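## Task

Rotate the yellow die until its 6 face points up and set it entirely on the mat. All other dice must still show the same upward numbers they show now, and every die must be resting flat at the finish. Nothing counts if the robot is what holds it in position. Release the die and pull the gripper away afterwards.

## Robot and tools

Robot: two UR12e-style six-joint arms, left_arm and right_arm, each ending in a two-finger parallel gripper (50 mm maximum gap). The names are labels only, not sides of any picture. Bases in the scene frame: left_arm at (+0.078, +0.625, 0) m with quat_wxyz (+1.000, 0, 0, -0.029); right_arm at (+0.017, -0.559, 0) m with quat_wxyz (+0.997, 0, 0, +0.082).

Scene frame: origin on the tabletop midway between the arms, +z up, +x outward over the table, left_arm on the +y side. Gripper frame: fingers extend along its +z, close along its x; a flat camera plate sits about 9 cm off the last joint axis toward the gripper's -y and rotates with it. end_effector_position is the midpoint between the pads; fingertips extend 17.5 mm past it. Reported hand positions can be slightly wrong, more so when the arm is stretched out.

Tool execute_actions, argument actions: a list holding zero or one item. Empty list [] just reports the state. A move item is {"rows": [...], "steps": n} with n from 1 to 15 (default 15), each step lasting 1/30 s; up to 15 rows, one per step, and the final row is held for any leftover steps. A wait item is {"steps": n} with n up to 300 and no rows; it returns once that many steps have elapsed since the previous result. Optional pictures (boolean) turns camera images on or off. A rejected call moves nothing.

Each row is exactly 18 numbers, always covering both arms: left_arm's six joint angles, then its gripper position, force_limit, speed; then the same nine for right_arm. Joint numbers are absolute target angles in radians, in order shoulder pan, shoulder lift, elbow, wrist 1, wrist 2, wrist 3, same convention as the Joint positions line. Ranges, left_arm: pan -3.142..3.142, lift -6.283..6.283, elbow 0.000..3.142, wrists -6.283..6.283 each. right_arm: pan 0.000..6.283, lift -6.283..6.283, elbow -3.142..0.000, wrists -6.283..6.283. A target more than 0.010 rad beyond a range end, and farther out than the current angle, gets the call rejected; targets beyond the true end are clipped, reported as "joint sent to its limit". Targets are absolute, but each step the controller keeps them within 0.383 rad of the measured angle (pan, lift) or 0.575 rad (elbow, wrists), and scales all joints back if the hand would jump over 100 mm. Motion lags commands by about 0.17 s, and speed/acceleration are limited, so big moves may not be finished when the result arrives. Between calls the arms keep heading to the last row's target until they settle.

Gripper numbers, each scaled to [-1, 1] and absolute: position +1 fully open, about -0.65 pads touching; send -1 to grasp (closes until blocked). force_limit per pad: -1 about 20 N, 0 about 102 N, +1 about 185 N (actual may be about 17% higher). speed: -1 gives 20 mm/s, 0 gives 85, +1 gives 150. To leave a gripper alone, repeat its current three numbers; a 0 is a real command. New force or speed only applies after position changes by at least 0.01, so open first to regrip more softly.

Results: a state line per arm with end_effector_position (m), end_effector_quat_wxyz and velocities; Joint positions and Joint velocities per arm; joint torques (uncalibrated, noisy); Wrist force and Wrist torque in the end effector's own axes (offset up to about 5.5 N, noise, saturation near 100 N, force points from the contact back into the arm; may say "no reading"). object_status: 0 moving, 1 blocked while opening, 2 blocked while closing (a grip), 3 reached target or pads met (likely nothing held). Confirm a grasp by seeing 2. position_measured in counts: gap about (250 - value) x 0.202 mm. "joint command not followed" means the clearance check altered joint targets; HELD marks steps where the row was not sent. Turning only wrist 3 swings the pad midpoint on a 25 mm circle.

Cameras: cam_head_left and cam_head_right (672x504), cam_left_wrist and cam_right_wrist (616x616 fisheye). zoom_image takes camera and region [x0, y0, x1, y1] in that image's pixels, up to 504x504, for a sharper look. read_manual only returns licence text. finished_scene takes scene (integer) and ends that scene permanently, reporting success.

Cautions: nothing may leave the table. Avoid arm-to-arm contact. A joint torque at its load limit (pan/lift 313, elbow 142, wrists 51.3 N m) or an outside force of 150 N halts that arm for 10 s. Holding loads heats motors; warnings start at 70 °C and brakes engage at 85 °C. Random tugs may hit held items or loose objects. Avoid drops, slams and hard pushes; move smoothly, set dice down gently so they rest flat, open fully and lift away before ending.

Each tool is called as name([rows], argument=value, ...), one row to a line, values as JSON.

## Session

execute_actions(actions=[])

Scene clock: 0.00 s of 4500.00 s.
left_arm: end_effector_position=(+0.7373, +0.1586, +0.2453) position_measured=3 object_status=3 end_effector_quat_wxyz=(-0.015, +0.989, +0.146, +0.016) end_effector_velocity=(+0.000, +0.000, -0.002) end_effector_angular_velocity=(+0.002, +0.001, -0.002) | right_arm: end_effector_position=(+0.3735, -0.4623, +0.3677) position_measured=3 object_status=3 end_effector_quat_wxyz=(+0.129, +0.310, +0.749, -0.570) end_effector_velocity=(-0.000, -0.000, -0.000) end_effector_angular_velocity=(-0.001, +0.001, +0.000)
Joint positions: left_arm=[-0.804 -1.3    1.707 -1.969 -1.528  0.416] | right_arm=[ 4.026 -1.537 -2.033 -2.373  1.237  0.5  ]
Joint velocities: left_arm=[-0.     0.002 -0.     0.     0.001  0.002] | right_arm=[ 0.     0.    -0.001  0.     0.    -0.001]
Joint torques (N m, as the arm reports them, + toward a larger angle): no reading
Motor temperatures (°C, as the motors report them): left_arm=[27 32 32 39 36 41] | right_arm=[32 31 32 34 39 36]
Wrist force (N, on the end effector, along its own x y z axes, offset not removed): no reading
Wrist torque (N m, same axes, about the end effector's origin, offset not removed): no reading

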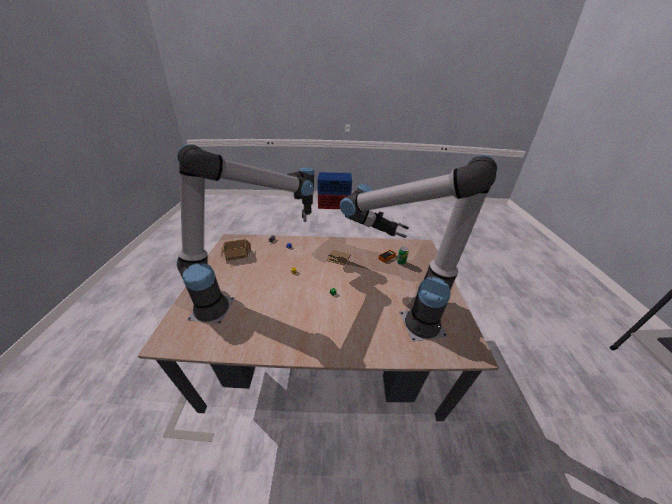

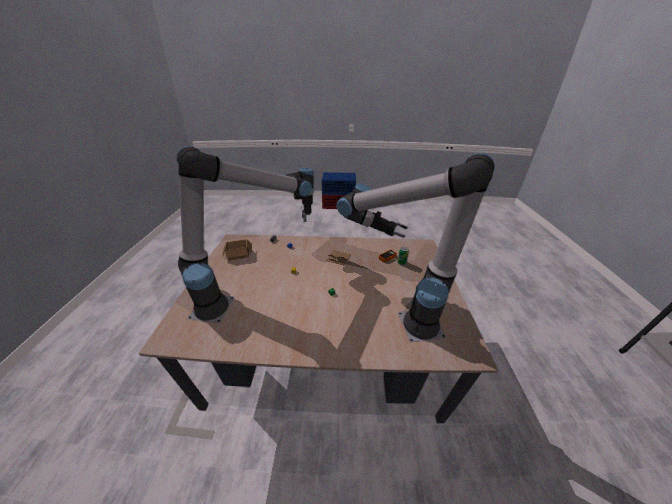

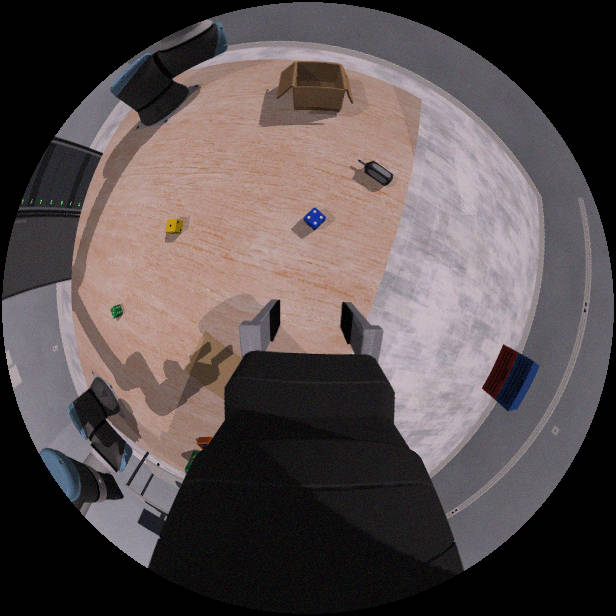

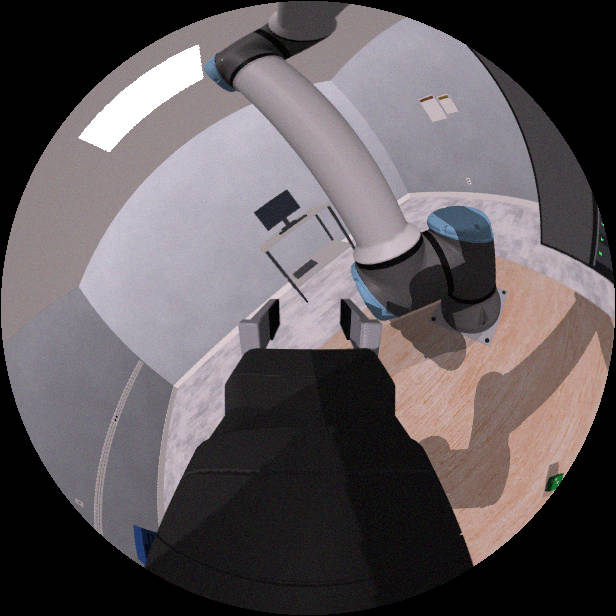

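zoom_image(camera="cam_left_wrist", region=[150, 205, 200, 245])

zoom_image(camera="cam_head_left", region=[260, 225, 420, 310])

zoom_image(camera="cam_head_left", region=[284, 262, 304, 278])

zoom_image(camera="cam_left_wrist", region=[220, 270, 400, 400])

Region (150, 205, 200, 245) of cam_left_wrist's 616x616 image, scaled by 10.080, with more detail than that image has; it fills the top 403 rows of this view, and the rest is white.

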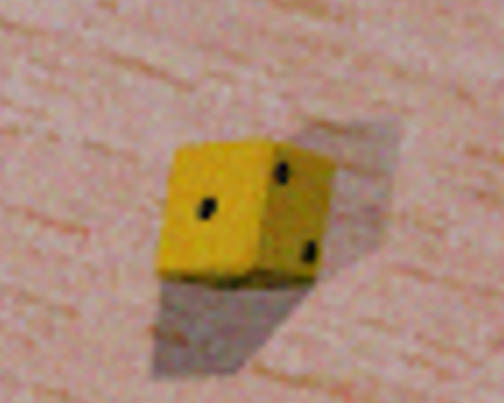

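Region (260, 225, 420, 310) of cam_head_left's 672x504 image, scaled by 3.150, with more detail than that image has; it fills the top 268 rows of this view, and the rest is white.

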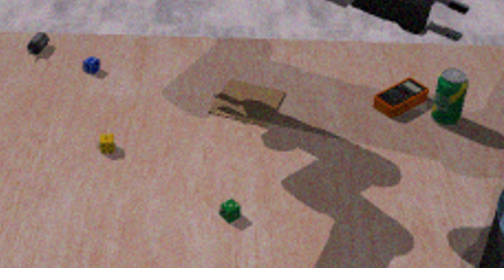

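Region (284, 262, 304, 278) of cam_head_left's 672x504 image, scaled by 25.200, with more detail than that image has; it fills the top 403 rows of this view, and the rest is white.

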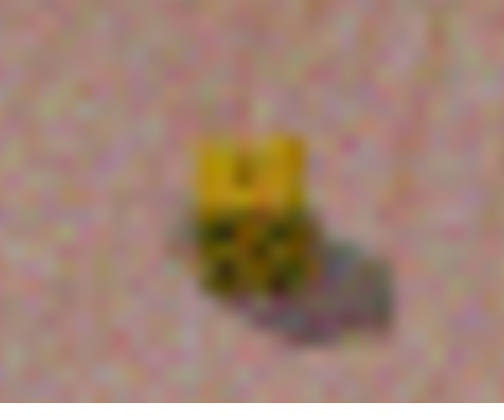

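Region (220, 270, 400, 400) of cam_left_wrist's 616x616 image, scaled by 2.800, with more detail than that image has.

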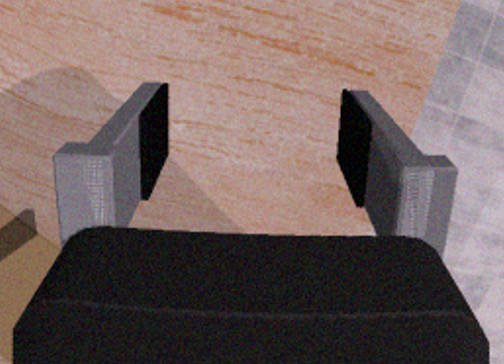

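execute_actions([
  {"rows":[[-0.83,-1.32,1.75,-1.995,-1.53,0.41,1,0,0,3.99,-1.537,-2.033,-2.373,1.237,0.5,1,0,0],[-0.855,-1.335,1.79,-2.02,-1.535,0.405,1,0,0,3.95,-1.537,-2.033,-2.373,1.237,0.5,1,0,0],[-0.88,-1.355,1.83,-2.04,-1.54,0.40,1,0,0,3.91,-1.537,-2.033,-2.373,1.237,0.5,1,0,0],[-0.905,-1.37,1.87,-2.065,-1.54,0.395,1,0,0,3.87,-1.537,-2.033,-2.373,1.237,0.5,1,0,0],[-0.93,-1.39,1.915,-2.09,-1.545,0.39,1,0,0,3.83,-1.537,-2.033,-2.373,1.237,0.5,1,0,0],[-0.955,-1.405,1.955,-2.115,-1.545,0.385,1,0,0,3.79,-1.537,-2.033,-2.373,1.237,0.5,1,0,0],[-0.98,-1.425,1.995,-2.14,-1.55,0.38,1,0,0,3.75,-1.537,-2.033,-2.373,1.237,0.5,1,0,0],[-1.005,-1.44,2.035,-2.16,-1.55,0.375,1,0,0,3.71,-1.537,-2.033,-2.373,1.237,0.5,1,0,0],[-1.03,-1.46,2.08,-2.185,-1.555,0.37,1,0,0,3.67,-1.537,-2.033,-2.373,1.237,0.5,1,0,0],[-1.055,-1.475,2.12,-2.21,-1.555,0.365,1,0,0,3.63,-1.537,-2.033,-2.373,1.237,0.5,1,0,0],[-1.08,-1.495,2.16,-2.235,-1.56,0.36,1,0,0,3.59,-1.537,-2.033,-2.373,1.237,0.5,1,0,0],[-1.105,-1.51,2.2,-2.26,-1.56,0.355,1,0,0,3.55,-1.537,-2.033,-2.373,1.237,0.5,1,0,0],[-1.13,-1.53,2.245,-2.285,-1.565,0.35,1,0,0,3.51,-1.537,-2.033,-2.373,1.237,0.5,1,0,0],[-1.155,-1.55,2.285,-2.31,-1.57,0.343,1,0,0,3.47,-1.537,-2.033,-2.373,1.237,0.5,1,0,0],[-1.176,-1.5648,2.325,-2.331,-1.5708,0.337,1,0,0,3.4,-1.537,-2.033,-2.373,1.237,0.5,1,0,0]],"steps":15},
], pictures=false)

execute_actions([
  {"steps":30},
])

zoom_image(camera="cam_left_wrist", region=[250, 250, 380, 360])

Scene clock: 61.27 s of 4500.00 s.
left_arm: end_effector_position=(+0.5296, +0.1531, +0.1582) position_measured=3 object_status=3 end_effector_quat_wxyz=(-0.001, +0.999, +0.053, +0.008) end_effector_velocity=(-0.500, +0.107, -0.224) end_effector_angular_velocity=(-0.069, +0.049, -0.464) | right_arm: end_effector_position=(+0.3814, -0.6167, +0.3676) position_measured=3 object_status=3 end_effector_quat_wxyz=(+0.007, +0.460, +0.668, -0.585) end_effector_velocity=(-0.069, -0.431, -0.000) end_effector_angular_velocity=(-0.001, +0.000, -1.183)
Joint positions: left_arm=[-1.041 -1.468  2.09  -2.197 -1.556  0.367] | right_arm=[ 3.605 -1.537 -2.033 -2.373  1.237  0.5  ]
Joint velocities: left_arm=[-0.593 -0.43   0.975 -0.582 -0.074 -0.13 ] | right_arm=[-1.182 -0.    -0.001 -0.     0.     0.001]
Joint torques (N m, as the arm reports them, + toward a larger angle): left_arm=[-11.65 -66.03 -23.73  -9.63  -4.06  -2.69] | right_arm=[-26.75  50.17  30.31  -4.38   3.11   4.41]
Motor temperatures (°C, as the motors report them): left_arm=[27 32 32 39 36 41] | right_arm=[32 31 32 34 39 36]
Wrist force (N, on the end effector, along its own x y z axes, offset not removed): left_arm=[-1.7 -0.6 1.5] | right_arm=[3.1 -0.2 -3.5]
Wrist torque (N m, same axes, about the end effector's origin, offset not removed): left_arm=[0.02 0.32 -0.03] | right_arm=[-0.15 -0.51 -0.16]
Steps of this call (steps 1 to 90: nothing new was sent; then 57.77 s passed at rest; steps 91 to 105: all 15 steps of this action). Readings (joint positions | what the end effector reports):
91: left_arm=[-0.804 -1.300 1.707 -1.969 -1.528 0.416] | right_arm=[4.026 -1.537 -2.033 -2.373 1.237 0.500] | left_arm position_measured=3 object_status=3 | right_arm position_measured=3 object_status=3
92: left_arm=[-0.807 -1.303 1.712 -1.973 -1.528 0.415] | right_arm=[4.022 -1.537 -2.033 -2.373 1.237 0.500] | left_arm position_measured=3 object_status=3 | right_arm position_measured=3 object_status=3
94: left_arm=[-0.829 -1.319 1.744 -1.993 -1.532 0.410] | right_arm=[3.992 -1.537 -2.033 -2.373 1.237 0.500] | left_arm position_measured=3 object_status=3 | right_arm position_measured=3 object_status=3
98: left_arm=[-0.903 -1.371 1.863 -2.064 -1.541 0.395] | right_arm=[3.872 -1.537 -2.033 -2.373 1.237 0.500] | left_arm position_measured=3 object_status=3 | right_arm position_measured=3 object_status=3
105: the state above

Scene clock: 62.27 s of 4500.00 s.
left_arm: end_effector_position=(+0.4201, +0.1997, +0.1000) position_measured=3 object_status=3 end_effector_quat_wxyz=(+0.000, +1.000, -0.000, -0.000) end_effector_velocity=(-0.000, +0.002, -0.001) end_effector_angular_velocity=(+0.002, -0.000, -0.001) | right_arm: end_effector_position=(+0.3620, -0.6896, +0.3676) position_measured=3 object_status=3 end_effector_quat_wxyz=(-0.053, +0.526, +0.617, -0.583) end_effector_velocity=(+0.000, +0.000, +0.000) end_effector_angular_velocity=(-0.001, -0.000, -0.000)
Joint positions: left_arm=[-1.176 -1.565  2.325 -2.331 -1.571  0.337] | right_arm=[ 3.4   -1.537 -2.033 -2.373  1.237  0.5  ]
Joint velocities: left_arm=[-0.    -0.     0.002  0.     0.001  0.001] | right_arm=[-0.    -0.001  0.001 -0.001 -0.     0.001]
Joint torques (N m, as the arm reports them, + toward a larger angle): left_arm=[-11.32 -44.15 -26.53  -8.53  -3.8   -1.79] | right_arm=[-11.16  25.06  50.55   0.58   3.73   4.55]
Motor temperatures (°C, as the motors report them): left_arm=[27 32 32 39 36 41] | right_arm=[32 31 32 34 39 36]
Wrist force (N, on the end effector, along its own x y z axes, offset not removed): left_arm=[3.2 0.0 -2.6] | right_arm=[0.8 -0.3 -2.5]
Wrist torque (N m, same axes, about the end effector's origin, offset not removed): left_arm=[0.06 -0.60 -0.07] | right_arm=[0.04 -0.04 -0.08]
Steps of this call (steps 1 to 30: the robot went on to your last target). Readings (joint positions | what the end effector reports):
1: left_arm=[-1.061 -1.482 2.123 -2.217 -1.558 0.362] | right_arm=[3.563 -1.537 -2.033 -2.373 1.237 0.500] | left_arm position_measured=3 object_status=3 | right_arm position_measured=3 object_status=3
2: left_arm=[-1.080 -1.496 2.156 -2.236 -1.560 0.358] | right_arm=[3.521 -1.537 -2.033 -2.373 1.237 0.500] | left_arm position_measured=3 object_status=3 | right_arm position_measured=3 object_status=3
4: left_arm=[-1.119 -1.524 2.222 -2.275 -1.565 0.349] | right_arm=[3.461 -1.537 -2.033 -2.373 1.237 0.500] | left_arm position_measured=3 object_status=3 | right_arm position_measured=3 object_status=3
8: left_arm=[-1.162 -1.555 2.299 -2.317 -1.569 0.340] | right_arm=[3.415 -1.537 -2.033 -2.373 1.237 0.500] | left_arm position_measured=3 object_status=3 | right_arm position_measured=3 object_status=3
30: the state above
All arms were judged still, so your last target was given up. Only a new action makes them travel on or press farther. Fingers that are still opening or closing keep moving.

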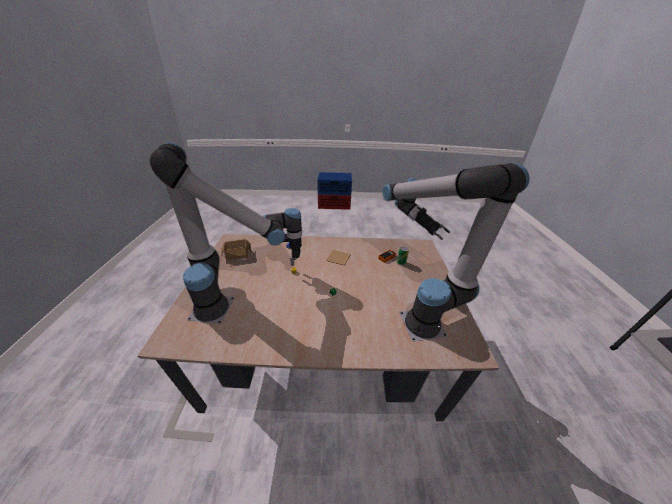

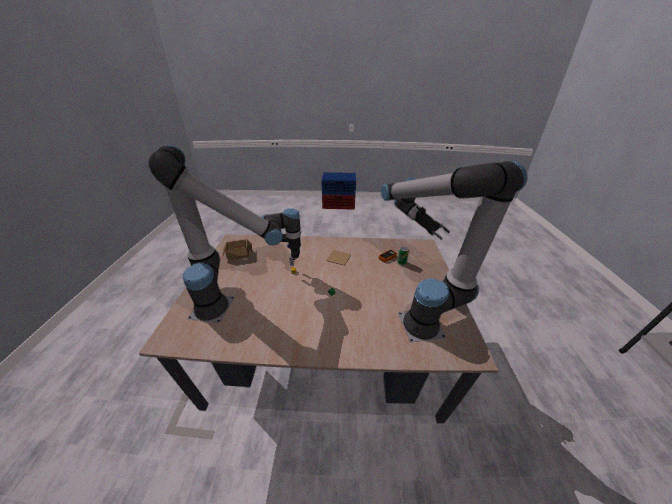

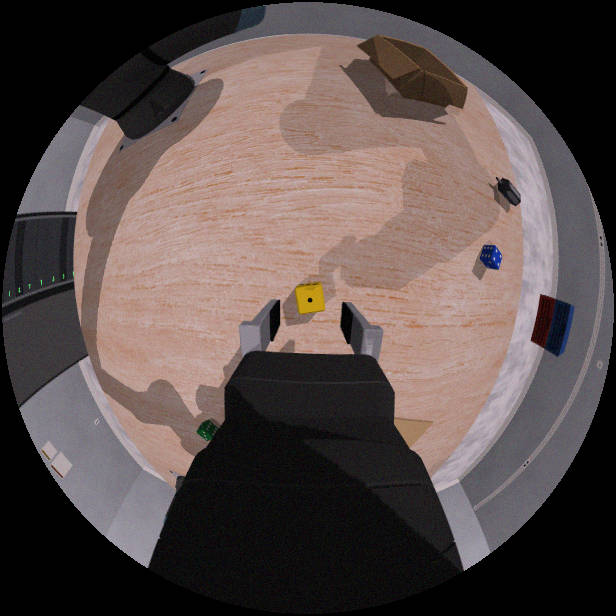

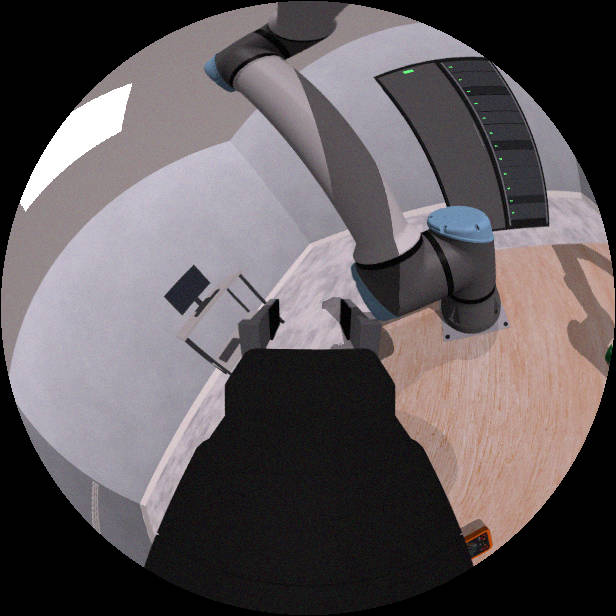

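Region (250, 250, 380, 360) of cam_left_wrist's 616x616 image, scaled by 3.877, with more detail than that image has; it fills the top 426 rows of this view, and the rest is white.

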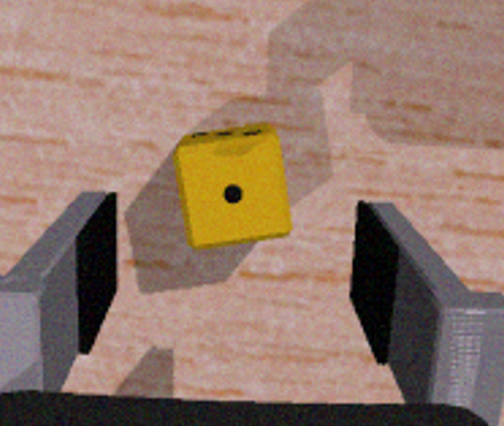

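execute_actions([
  {"rows":[[-1.178,-1.56,2.305,-2.29,-1.568,0.325,1,0,0,3.4,-1.537,-2.033,-2.373,1.237,0.5,1,0,0],[-1.181,-1.55,2.275,-2.235,-1.562,0.31,1,0,0,3.4,-1.537,-2.033,-2.373,1.237,0.5,1,0,0],[-1.184,-1.53,2.24,-2.175,-1.556,0.29,1,0,0,3.4,-1.537,-2.033,-2.373,1.237,0.5,1,0,0],[-1.187,-1.505,2.205,-2.115,-1.55,0.27,1,0,0,3.4,-1.537,-2.033,-2.373,1.237,0.5,1,0,0],[-1.19,-1.48,2.17,-2.055,-1.545,0.25,1,0,0,3.4,-1.537,-2.033,-2.373,1.237,0.5,1,0,0],[-1.194,-1.45,2.135,-1.995,-1.54,0.23,1,0,0,3.4,-1.537,-2.033,-2.373,1.237,0.5,1,0,0],[-1.197,-1.42,2.10,-1.935,-1.534,0.21,1,0,0,3.4,-1.537,-2.033,-2.373,1.237,0.5,1,0,0],[-1.2,-1.385,2.065,-1.875,-1.528,0.19,1,0,0,3.4,-1.537,-2.033,-2.373,1.237,0.5,1,0,0],[-1.204,-1.35,2.03,-1.815,-1.522,0.17,1,0,0,3.4,-1.537,-2.033,-2.373,1.237,0.5,1,0,0],[-1.207,-1.31,1.995,-1.76,-1.516,0.155,1,0,0,3.4,-1.537,-2.033,-2.373,1.237,0.5,1,0,0],[-1.21,-1.27,1.96,-1.705,-1.51,0.14,1,0,0,3.4,-1.537,-2.033,-2.373,1.237,0.5,1,0,0],[-1.214,-1.23,1.93,-1.655,-1.505,0.12,1,0,0,3.4,-1.537,-2.033,-2.373,1.237,0.5,1,0,0],[-1.217,-1.19,1.90,-1.605,-1.50,0.105,1,0,0,3.4,-1.537,-2.033,-2.373,1.237,0.5,1,0,0],[-1.22,-1.15,1.87,-1.56,-1.496,0.09,1,0,0,3.4,-1.537,-2.033,-2.373,1.237,0.5,1,0,0],[-1.2226,-1.1044,1.8409,-1.525,-1.4928,0.078,1,0,0,3.4,-1.537,-2.033,-2.373,1.237,0.5,1,0,0]],"steps":15},
], pictures=false)

execute_actions([
  {"steps":25},
])

zoom_image(camera="cam_left_wrist", region=[250, 250, 380, 360])

Scene clock: 108.07 s of 4500.00 s.
left_arm: end_effector_position=(+0.4278, +0.1600, +0.0947) position_measured=3 object_status=3 end_effector_quat_wxyz=(-0.259, +0.963, +0.070, -0.029) end_effector_velocity=(+0.005, -0.083, -0.148) end_effector_angular_velocity=(+1.736, +0.149, +0.258) | right_arm: end_effector_position=(+0.3620, -0.6896, +0.3676) position_measured=3 object_status=3 end_effector_quat_wxyz=(-0.053, +0.526, +0.617, -0.583) end_effector_velocity=(+0.000, +0.000, +0.000) end_effector_angular_velocity=(-0.000, -0.001, -0.000)
Joint positions: left_arm=[-1.21  -1.278  1.974 -1.741 -1.511  0.142] | right_arm=[ 3.4   -1.537 -2.033 -2.373  1.237  0.5  ]
Joint velocities: left_arm=[-0.095  1.112 -0.948  1.567  0.148 -0.494] | right_arm=[-0.     0.     0.001 -0.     0.     0.001]
Joint torques (N m, as the arm reports them, + toward a larger angle): left_arm=[-11.32 -27.87 -48.59   3.37   3.65  -2.  ] | right_arm=[-8.89 26.94 50.07  0.38  2.73  4.33]
Motor temperatures (°C, as the motors report them): left_arm=[27 32 32 39 36 41] | right_arm=[32 31 32 34 39 36]
Wrist force (N, on the end effector, along its own x y z axes, offset not removed): left_arm=[3.2 -2.9 1.4] | right_arm=[-0.4 -0.7 -1.2]
Wrist torque (N m, same axes, about the end effector's origin, offset not removed): left_arm=[-0.44 -0.29 -0.01] | right_arm=[-0.09 0.16 -0.12]
Steps of this call (steps 1 to 90: nothing new was sent; then 42.30 s passed at rest; steps 91 to 105: all 15 steps of this action). Readings (joint positions | what the end effector reports):
91: left_arm=[-1.176 -1.565 2.325 -2.331 -1.571 0.337] | right_arm=[3.400 -1.537 -2.033 -2.373 1.237 0.500] | left_arm position_measured=3 object_status=3 | right_arm position_measured=3 object_status=3
92: left_arm=[-1.176 -1.564 2.323 -2.327 -1.571 0.335] | right_arm=[3.400 -1.537 -2.033 -2.373 1.237 0.500] | left_arm position_measured=3 object_status=3 | right_arm position_measured=3 object_status=3
94: left_arm=[-1.179 -1.556 2.301 -2.290 -1.566 0.323] | right_arm=[3.400 -1.537 -2.033 -2.373 1.237 0.500] | left_arm position_measured=3 object_status=3 | right_arm position_measured=3 object_status=3
98: left_arm=[-1.188 -1.495 2.203 -2.126 -1.549 0.266] | right_arm=[3.400 -1.537 -2.033 -2.373 1.237 0.500] | left_arm position_measured=3 object_status=3 | right_arm position_measured=3 object_status=3
105: the state above

Scene clock: 108.90 s of 4500.00 s.
left_arm: end_effector_position=(+0.4281, +0.1491, +0.0654) position_measured=3 object_status=3 end_effector_quat_wxyz=(-0.381, +0.920, +0.083, -0.034) end_effector_velocity=(+0.000, +0.001, -0.000) end_effector_angular_velocity=(+0.003, +0.000, -0.001) | right_arm: end_effector_position=(+0.3620, -0.6896, +0.3676) position_measured=3 object_status=3 end_effector_quat_wxyz=(-0.053, +0.526, +0.617, -0.583) end_effector_velocity=(-0.000, -0.000, -0.000) end_effector_angular_velocity=(+0.000, +0.001, +0.000)
Joint positions: left_arm=[-1.223 -1.104  1.841 -1.525 -1.493  0.078] | right_arm=[ 3.4   -1.537 -2.033 -2.373  1.237  0.5  ]
Joint velocities: left_arm=[-0.     0.001  0.001  0.001  0.001 -0.   ] | right_arm=[ 0.     0.    -0.001  0.     0.    -0.001]
Joint torques (N m, as the arm reports them, + toward a larger angle): left_arm=[ -7.22 -63.38 -51.47   2.22   4.05  -1.56] | right_arm=[-10.98  24.78  49.4    0.44   3.22   4.39]
Motor temperatures (°C, as the motors report them): left_arm=[27 32 32 39 36 41] | right_arm=[32 31 32 34 39 36]
Wrist force (N, on the end effector, along its own x y z axes, offset not removed): left_arm=[-0.1 3.0 -2.7] | right_arm=[-0.4 1.9 -3.7]
Wrist torque (N m, same axes, about the end effector's origin, offset not removed): left_arm=[0.52 0.15 -0.13] | right_arm=[0.34 0.20 -0.07]
Steps of this call (steps 1 to 25: the robot went on to your last target). Readings (joint positions | what the end effector reports):
1: left_arm=[-1.213 -1.240 1.943 -1.690 -1.506 0.126] | right_arm=[3.400 -1.537 -2.033 -2.373 1.237 0.500] | left_arm position_measured=3 object_status=3 | right_arm position_measured=3 object_status=3
2: left_arm=[-1.216 -1.204 1.914 -1.644 -1.502 0.112] | right_arm=[3.400 -1.537 -2.033 -2.373 1.237 0.500] | left_arm position_measured=3 object_status=3 | right_arm position_measured=3 object_status=3
4: left_arm=[-1.219 -1.154 1.878 -1.584 -1.498 0.095] | right_arm=[3.400 -1.537 -2.033 -2.373 1.237 0.500] | left_arm position_measured=3 object_status=3 | right_arm position_measured=3 object_status=3
8: left_arm=[-1.222 -1.116 1.850 -1.539 -1.494 0.082] | right_arm=[3.400 -1.537 -2.033 -2.373 1.237 0.500] | left_arm position_measured=3 object_status=3 | right_arm position_measured=3 object_status=3
25: the state above

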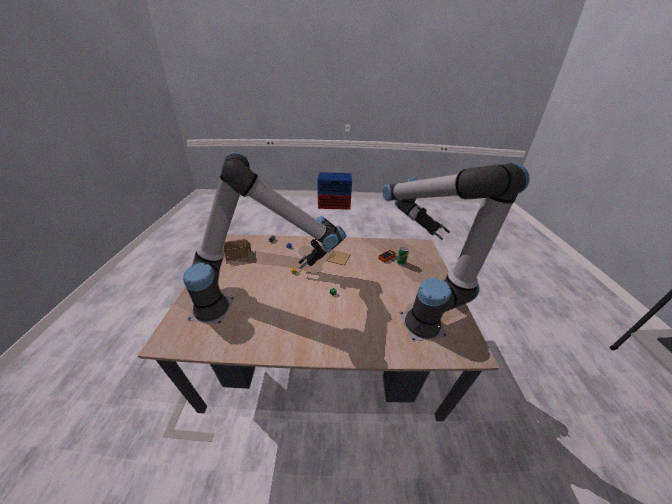

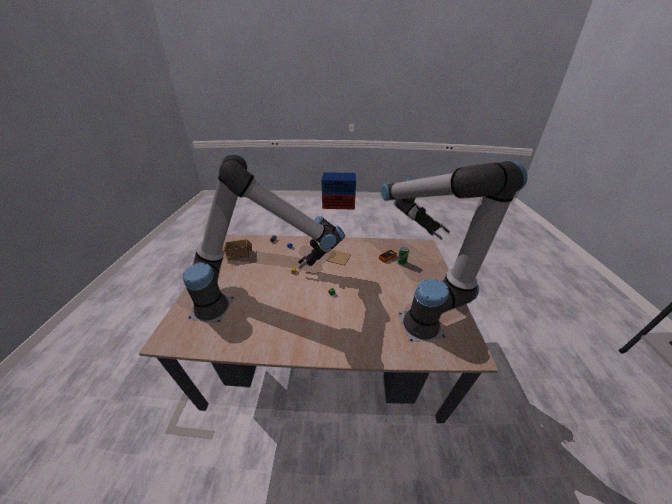

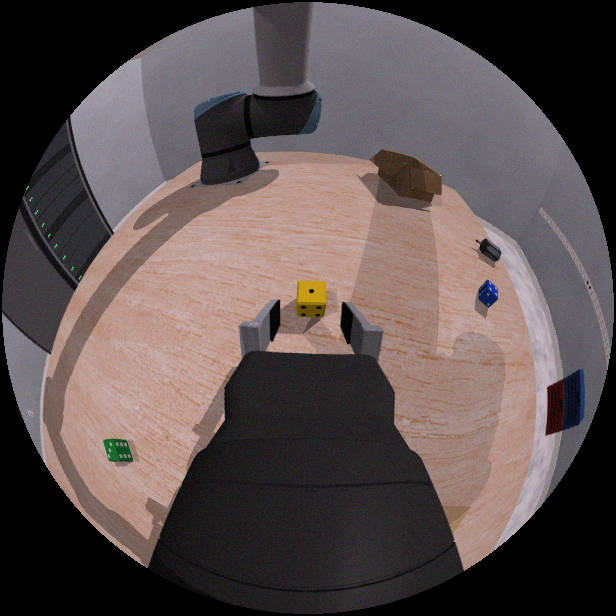

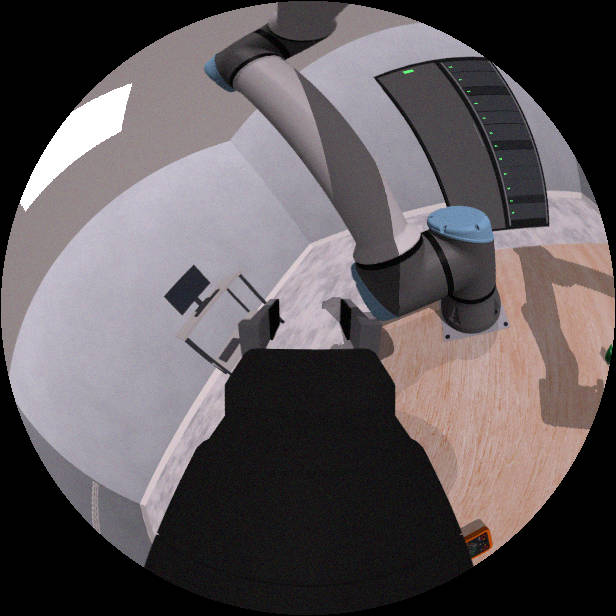

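Region (250, 250, 380, 360) of cam_left_wrist's 616x616 image, scaled by 3.877, with more detail than that image has; it fills the top 426 rows of this view, and the rest is white.

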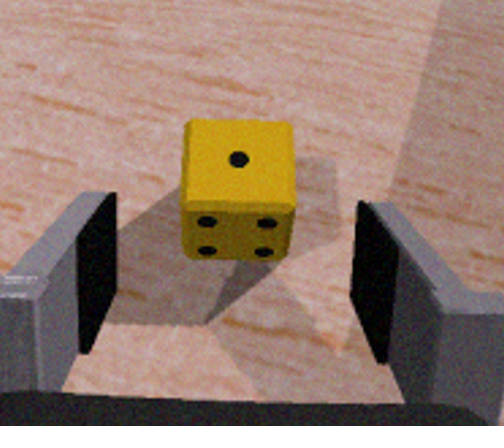

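execute_actions([
  {"rows":[[-1.2220,-1.1047,1.8511,-1.5349,-1.4924,0.0785,1,0,0,3.4,-1.537,-2.033,-2.373,1.237,0.5,1,0,0],[-1.2213,-1.1049,1.8613,-1.545,-1.4919,0.079,1,0,0,3.4,-1.537,-2.033,-2.373,1.237,0.5,1,0,0],[-1.2207,-1.105,1.8715,-1.5551,-1.4915,0.0794,1,0,0,3.4,-1.537,-2.033,-2.373,1.237,0.5,1,0,0],[-1.2201,-1.105,1.8817,-1.5653,-1.491,0.0799,1,0,0,3.4,-1.537,-2.033,-2.373,1.237,0.5,1,0,0],[-1.2194,-1.1049,1.8919,-1.5756,-1.4906,0.0803,1,0,0,3.4,-1.537,-2.033,-2.373,1.237,0.5,1,0,0],[-1.2188,-1.1046,1.9021,-1.5862,-1.4902,0.0808,1,0,0,3.4,-1.537,-2.033,-2.373,1.237,0.5,1,0,0],[-1.2182,-1.1042,1.9123,-1.5968,-1.4897,0.0813,1,0,0,3.4,-1.537,-2.033,-2.373,1.237,0.5,1,0,0],[-1.2176,-1.1037,1.9225,-1.6075,-1.4893,0.0818,1,0,0,3.4,-1.537,-2.033,-2.373,1.237,0.5,1,0,0],[-1.2169,-1.1031,1.9327,-1.6184,-1.4888,0.0822,1,0,0,3.4,-1.537,-2.033,-2.373,1.237,0.5,1,0,0],[-1.2163,-1.1025,1.9429,-1.6292,-1.4884,0.0827,1,0,0,3.4,-1.537,-2.033,-2.373,1.237,0.5,1,0,0]],"steps":15},
], pictures=false)

execute_actions([
  {"rows":[[-1.2163,-1.1025,1.9429,-1.6292,-1.4884,0.0827,1,0,0,3.4,-1.537,-2.033,-2.373,1.237,0.5,1,0,0],[-1.2163,-1.1025,1.9429,-1.6292,-1.4884,0.0827,1,0,0,3.4,-1.537,-2.033,-2.373,1.237,0.5,1,0,0],[-1.2163,-1.1025,1.9429,-1.6292,-1.4884,0.0827,1,0,0,3.4,-1.537,-2.033,-2.373,1.237,0.5,1,0,0],[-1.2163,-1.1025,1.9429,-1.6292,-1.4884,0.0827,-1,-0.5,-0.2,3.4,-1.537,-2.033,-2.373,1.237,0.5,1,0,0]],"steps":15},
], pictures=false)

execute_actions([
  {"steps":8},
])

zoom_image(camera="cam_left_wrist", region=[250, 250, 380, 360])

Scene clock: 130.40 s of 4500.00 s.
left_arm: end_effector_position=(+0.4212, +0.1877, +0.0262) position_measured=3 object_status=3 end_effector_quat_wxyz=(-0.381, +0.920, +0.083, -0.034) end_effector_velocity=(-0.007, +0.035, -0.034) end_effector_angular_velocity=(+0.002, +0.000, +0.001) | right_arm: end_effector_position=(+0.3620, -0.6896, +0.3676) position_measured=3 object_status=3 end_effector_quat_wxyz=(-0.053, +0.526, +0.617, -0.583) end_effector_velocity=(+0.000, +0.000, -0.000) end_effector_angular_velocity=(-0.000, +0.001, -0.000)
Joint positions: left_arm=[-1.217 -1.103  1.935 -1.621 -1.489  0.082] | right_arm=[ 3.4   -1.537 -2.033 -2.373  1.237  0.5  ]
Joint velocities: left_arm=[ 0.005  0.005  0.082 -0.085  0.003  0.003] | right_arm=[-0.    -0.001  0.001 -0.     0.    -0.   ]
Joint torques (N m, as the arm reports them, + toward a larger angle): left_arm=[ 13.31 -60.55 -25.26  -4.32   4.01   2.16] | right_arm=[-12.9   25.74  49.56  -0.03   3.07   4.2 ]
Motor temperatures (°C, as the motors report them): left_arm=[27 32 32 39 36 41] | right_arm=[32 31 32 34 39 36]
Wrist force (N, on the end effector, along its own x y z axes, offset not removed): left_arm=[1.3 1.0 2.1] | right_arm=[0.6 -0.4 -2.1]
Wrist torque (N m, same axes, about the end effector's origin, offset not removed): left_arm=[0.17 -0.29 -0.17] | right_arm=[-0.07 -0.05 -0.19]
Steps of this call (steps 1 to 15: the robot went on to your last target; steps 16 to 90: nothing new was sent; then 18.00 s passed at rest; steps 91 to 105: all 15 steps of this action). Readings (joint positions | what the end effector reports):
91: left_arm=[-1.223 -1.104 1.841 -1.525 -1.493 0.078] | right_arm=[3.400 -1.537 -2.033 -2.373 1.237 0.500] | left_arm position_measured=3 object_status=3 | right_arm position_measured=3 object_status=3
92: left_arm=[-1.223 -1.104 1.842 -1.526 -1.493 0.078] | right_arm=[3.400 -1.537 -2.033 -2.373 1.237 0.500] | left_arm position_measured=3 object_status=3 | right_arm position_measured=3 object_status=3
94: left_arm=[-1.222 -1.105 1.851 -1.535 -1.492 0.078] | right_arm=[3.400 -1.537 -2.033 -2.373 1.237 0.500] | left_arm position_measured=3 object_status=3 | right_arm position_measured=3 object_status=3
98: left_arm=[-1.220 -1.105 1.884 -1.568 -1.491 0.080] | right_arm=[3.400 -1.537 -2.033 -2.373 1.237 0.500] | left_arm position_measured=3 object_status=3 | right_arm position_measured=3 object_status=3
105: the state above

Scene clock: 130.90 s of 4500.00 s.
left_arm: end_effector_position=(+0.4206, +0.1908, +0.0231) position_measured=107 object_status=0 end_effector_quat_wxyz=(-0.381, +0.920, +0.083, -0.034) end_effector_velocity=(-0.000, +0.000, -0.000) end_effector_angular_velocity=(-0.000, -0.001, +0.001) | right_arm: end_effector_position=(+0.3620, -0.6896, +0.3676) position_measured=3 object_status=3 end_effector_quat_wxyz=(-0.053, +0.526, +0.617, -0.583) end_effector_velocity=(-0.000, -0.000, -0.001) end_effector_angular_velocity=(-0.001, +0.002, -0.000)
Joint positions: left_arm=[-1.216 -1.103  1.943 -1.629 -1.488  0.083] | right_arm=[ 3.4   -1.537 -2.033 -2.373  1.237  0.5  ]
Joint velocities: left_arm=[-0.    -0.     0.    -0.001 -0.    -0.001] | right_arm=[-0.    -0.001 -0.001 -0.     0.     0.   ]
Joint torques (N m, as the arm reports them, + toward a larger angle): left_arm=[  7.52 -61.26 -19.39  -4.45   3.88   2.53] | right_arm=[-11.32  26.49  51.3    0.25   3.12   4.28]
Motor temperatures (°C, as the motors report them): left_arm=[27 32 32 39 36 41] | right_arm=[32 31 32 34 39 36]
Wrist force (N, on the end effector, along its own x y z axes, offset not removed): left_arm=[-7.6 -6.0 -0.3] | right_arm=[1.8 0.3 -1.4]
Wrist torque (N m, same axes, about the end effector's origin, offset not removed): left_arm=[-1.01 1.34 0.22] | right_arm=[0.11 -0.28 -0.16]
Steps of this call (steps 1 to 15: all 15 steps of this action). Readings (joint positions | what the end effector reports):
1: left_arm=[-1.217 -1.103 1.938 -1.624 -1.489 0.082] | right_arm=[3.400 -1.537 -2.033 -2.373 1.237 0.500] | left_arm position_measured=3 object_status=3 | right_arm position_measured=3 object_status=3
2: left_arm=[-1.217 -1.103 1.939 -1.625 -1.489 0.083] | right_arm=[3.400 -1.537 -2.033 -2.373 1.237 0.500] | left_arm position_measured=3 object_status=3 | right_arm position_measured=3 object_status=3
4: left_arm=[-1.216 -1.103 1.941 -1.627 -1.488 0.083] | right_arm=[3.400 -1.537 -2.033 -2.373 1.237 0.500] | left_arm position_measured=7 object_status=0 | right_arm position_measured=3 object_status=3
8: left_arm=[-1.216 -1.103 1.942 -1.629 -1.488 0.083] | right_arm=[3.400 -1.537 -2.033 -2.373 1.237 0.500] | left_arm position_measured=54 object_status=0 | right_arm position_measured=3 object_status=3
15: the state above

Scene clock: 131.17 s of 4500.00 s.
left_arm: end_effector_position=(+0.4206, +0.1909, +0.0231) position_measured=107 object_status=2 end_effector_quat_wxyz=(-0.381, +0.920, +0.083, -0.034) end_effector_velocity=(-0.000, +0.001, -0.001) end_effector_angular_velocity=(+0.002, +0.000, +0.001) | right_arm: end_effector_position=(+0.3620, -0.6896, +0.3676) position_measured=3 object_status=3 end_effector_quat_wxyz=(-0.053, +0.526, +0.617, -0.583) end_effector_velocity=(+0.000, +0.000, +0.000) end_effector_angular_velocity=(-0.000, -0.002, -0.000)
Joint positions: left_arm=[-1.216 -1.103  1.943 -1.629 -1.488  0.083] | right_arm=[ 3.4   -1.537 -2.033 -2.373  1.237  0.5  ]
Joint velocities: left_arm=[ 0.     0.001  0.001  0.    -0.    -0.001] | right_arm=[-0.     0.     0.001 -0.    -0.     0.001]
Joint torques (N m, as the arm reports them, + toward a larger angle): left_arm=[ 10.68 -59.85 -18.3   -4.9    3.5    2.6 ] | right_arm=[-12.14  27.96  50.65   0.22   3.26   4.24]
Motor temperatures (°C, as the motors report them): left_arm=[27 32 32 39 36 41] | right_arm=[32 31 32 34 39 36]
Wrist force (N, on the end effector, along its own x y z axes, offset not removed): left_arm=[-2.1 -5.0 -4.9] | right_arm=[1.6 -2.3 -2.6]
Wrist torque (N m, same axes, about the end effector's origin, offset not removed): left_arm=[-0.70 0.35 -0.14] | right_arm=[-0.40 -0.15 -0.13]
Steps of this call (steps 1 to 8: the robot went on to your last target). Readings (joint positions | what the end effector reports):
1: left_arm=[-1.216 -1.103 1.943 -1.629 -1.488 0.083] | right_arm=[3.400 -1.537 -2.033 -2.373 1.237 0.500] | left_arm position_measured=107 object_status=0 | right_arm position_measured=3 object_status=3
2: left_arm=[-1.216 -1.103 1.943 -1.629 -1.488 0.083] | right_arm=[3.400 -1.537 -2.033 -2.373 1.237 0.500] | left_arm position_measured=107 object_status=0 | right_arm position_measured=3 object_status=3
4: left_arm=[-1.216 -1.103 1.943 -1.629 -1.488 0.083] | right_arm=[3.400 -1.537 -2.033 -2.373 1.237 0.500] | left_arm position_measured=107 object_status=2 | right_arm position_measured=3 object_status=3
8: the state above

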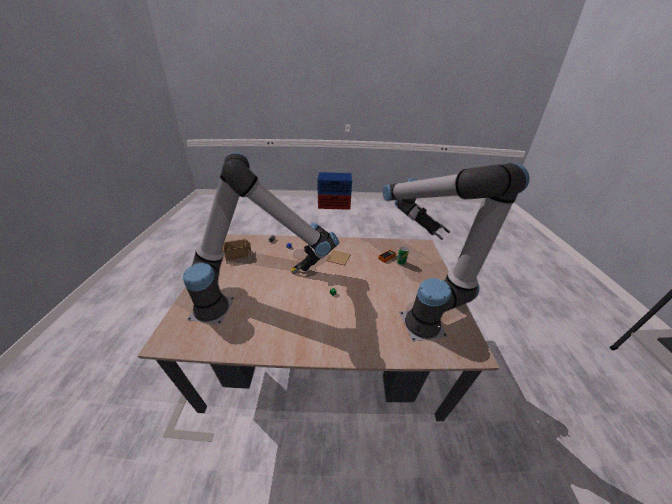

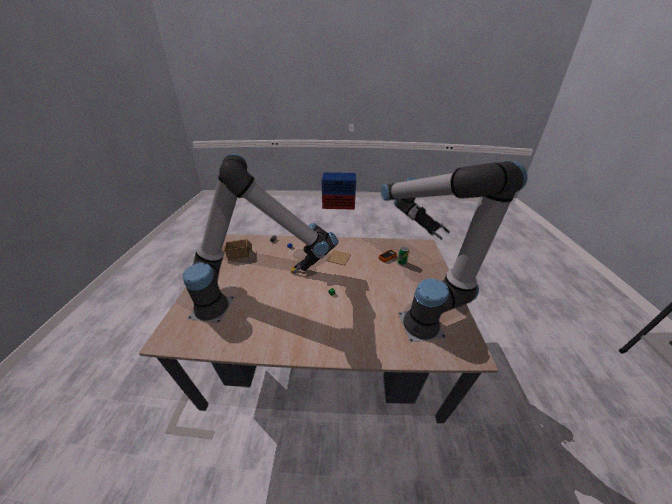

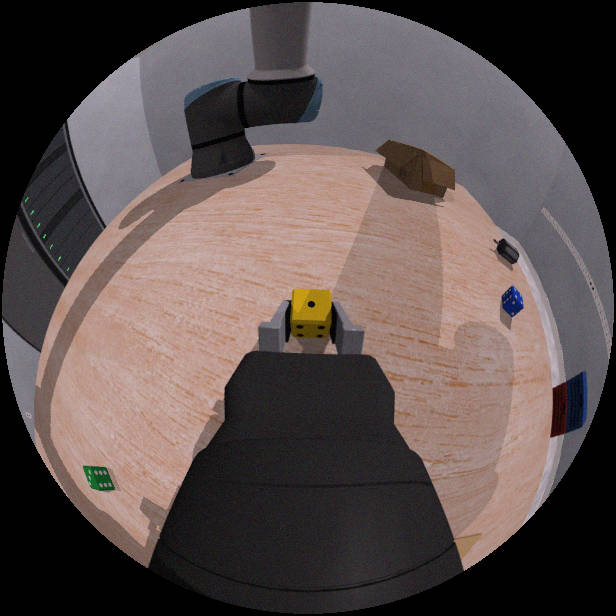

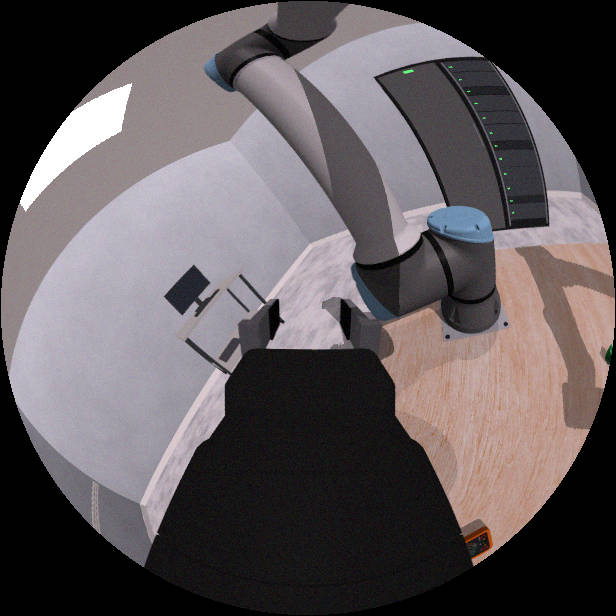

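Region (250, 250, 380, 360) of cam_left_wrist's 616x616 image, scaled by 3.877, with more detail than that image has; it fills the top 426 rows of this view, and the rest is white.

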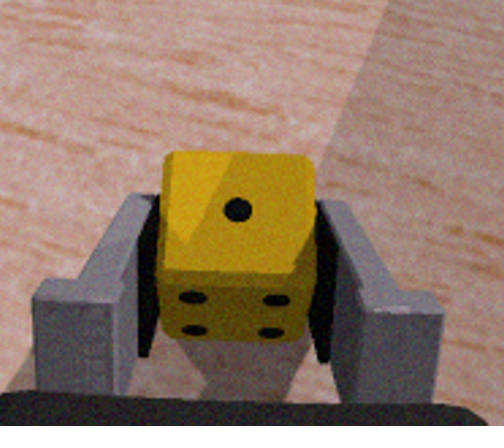

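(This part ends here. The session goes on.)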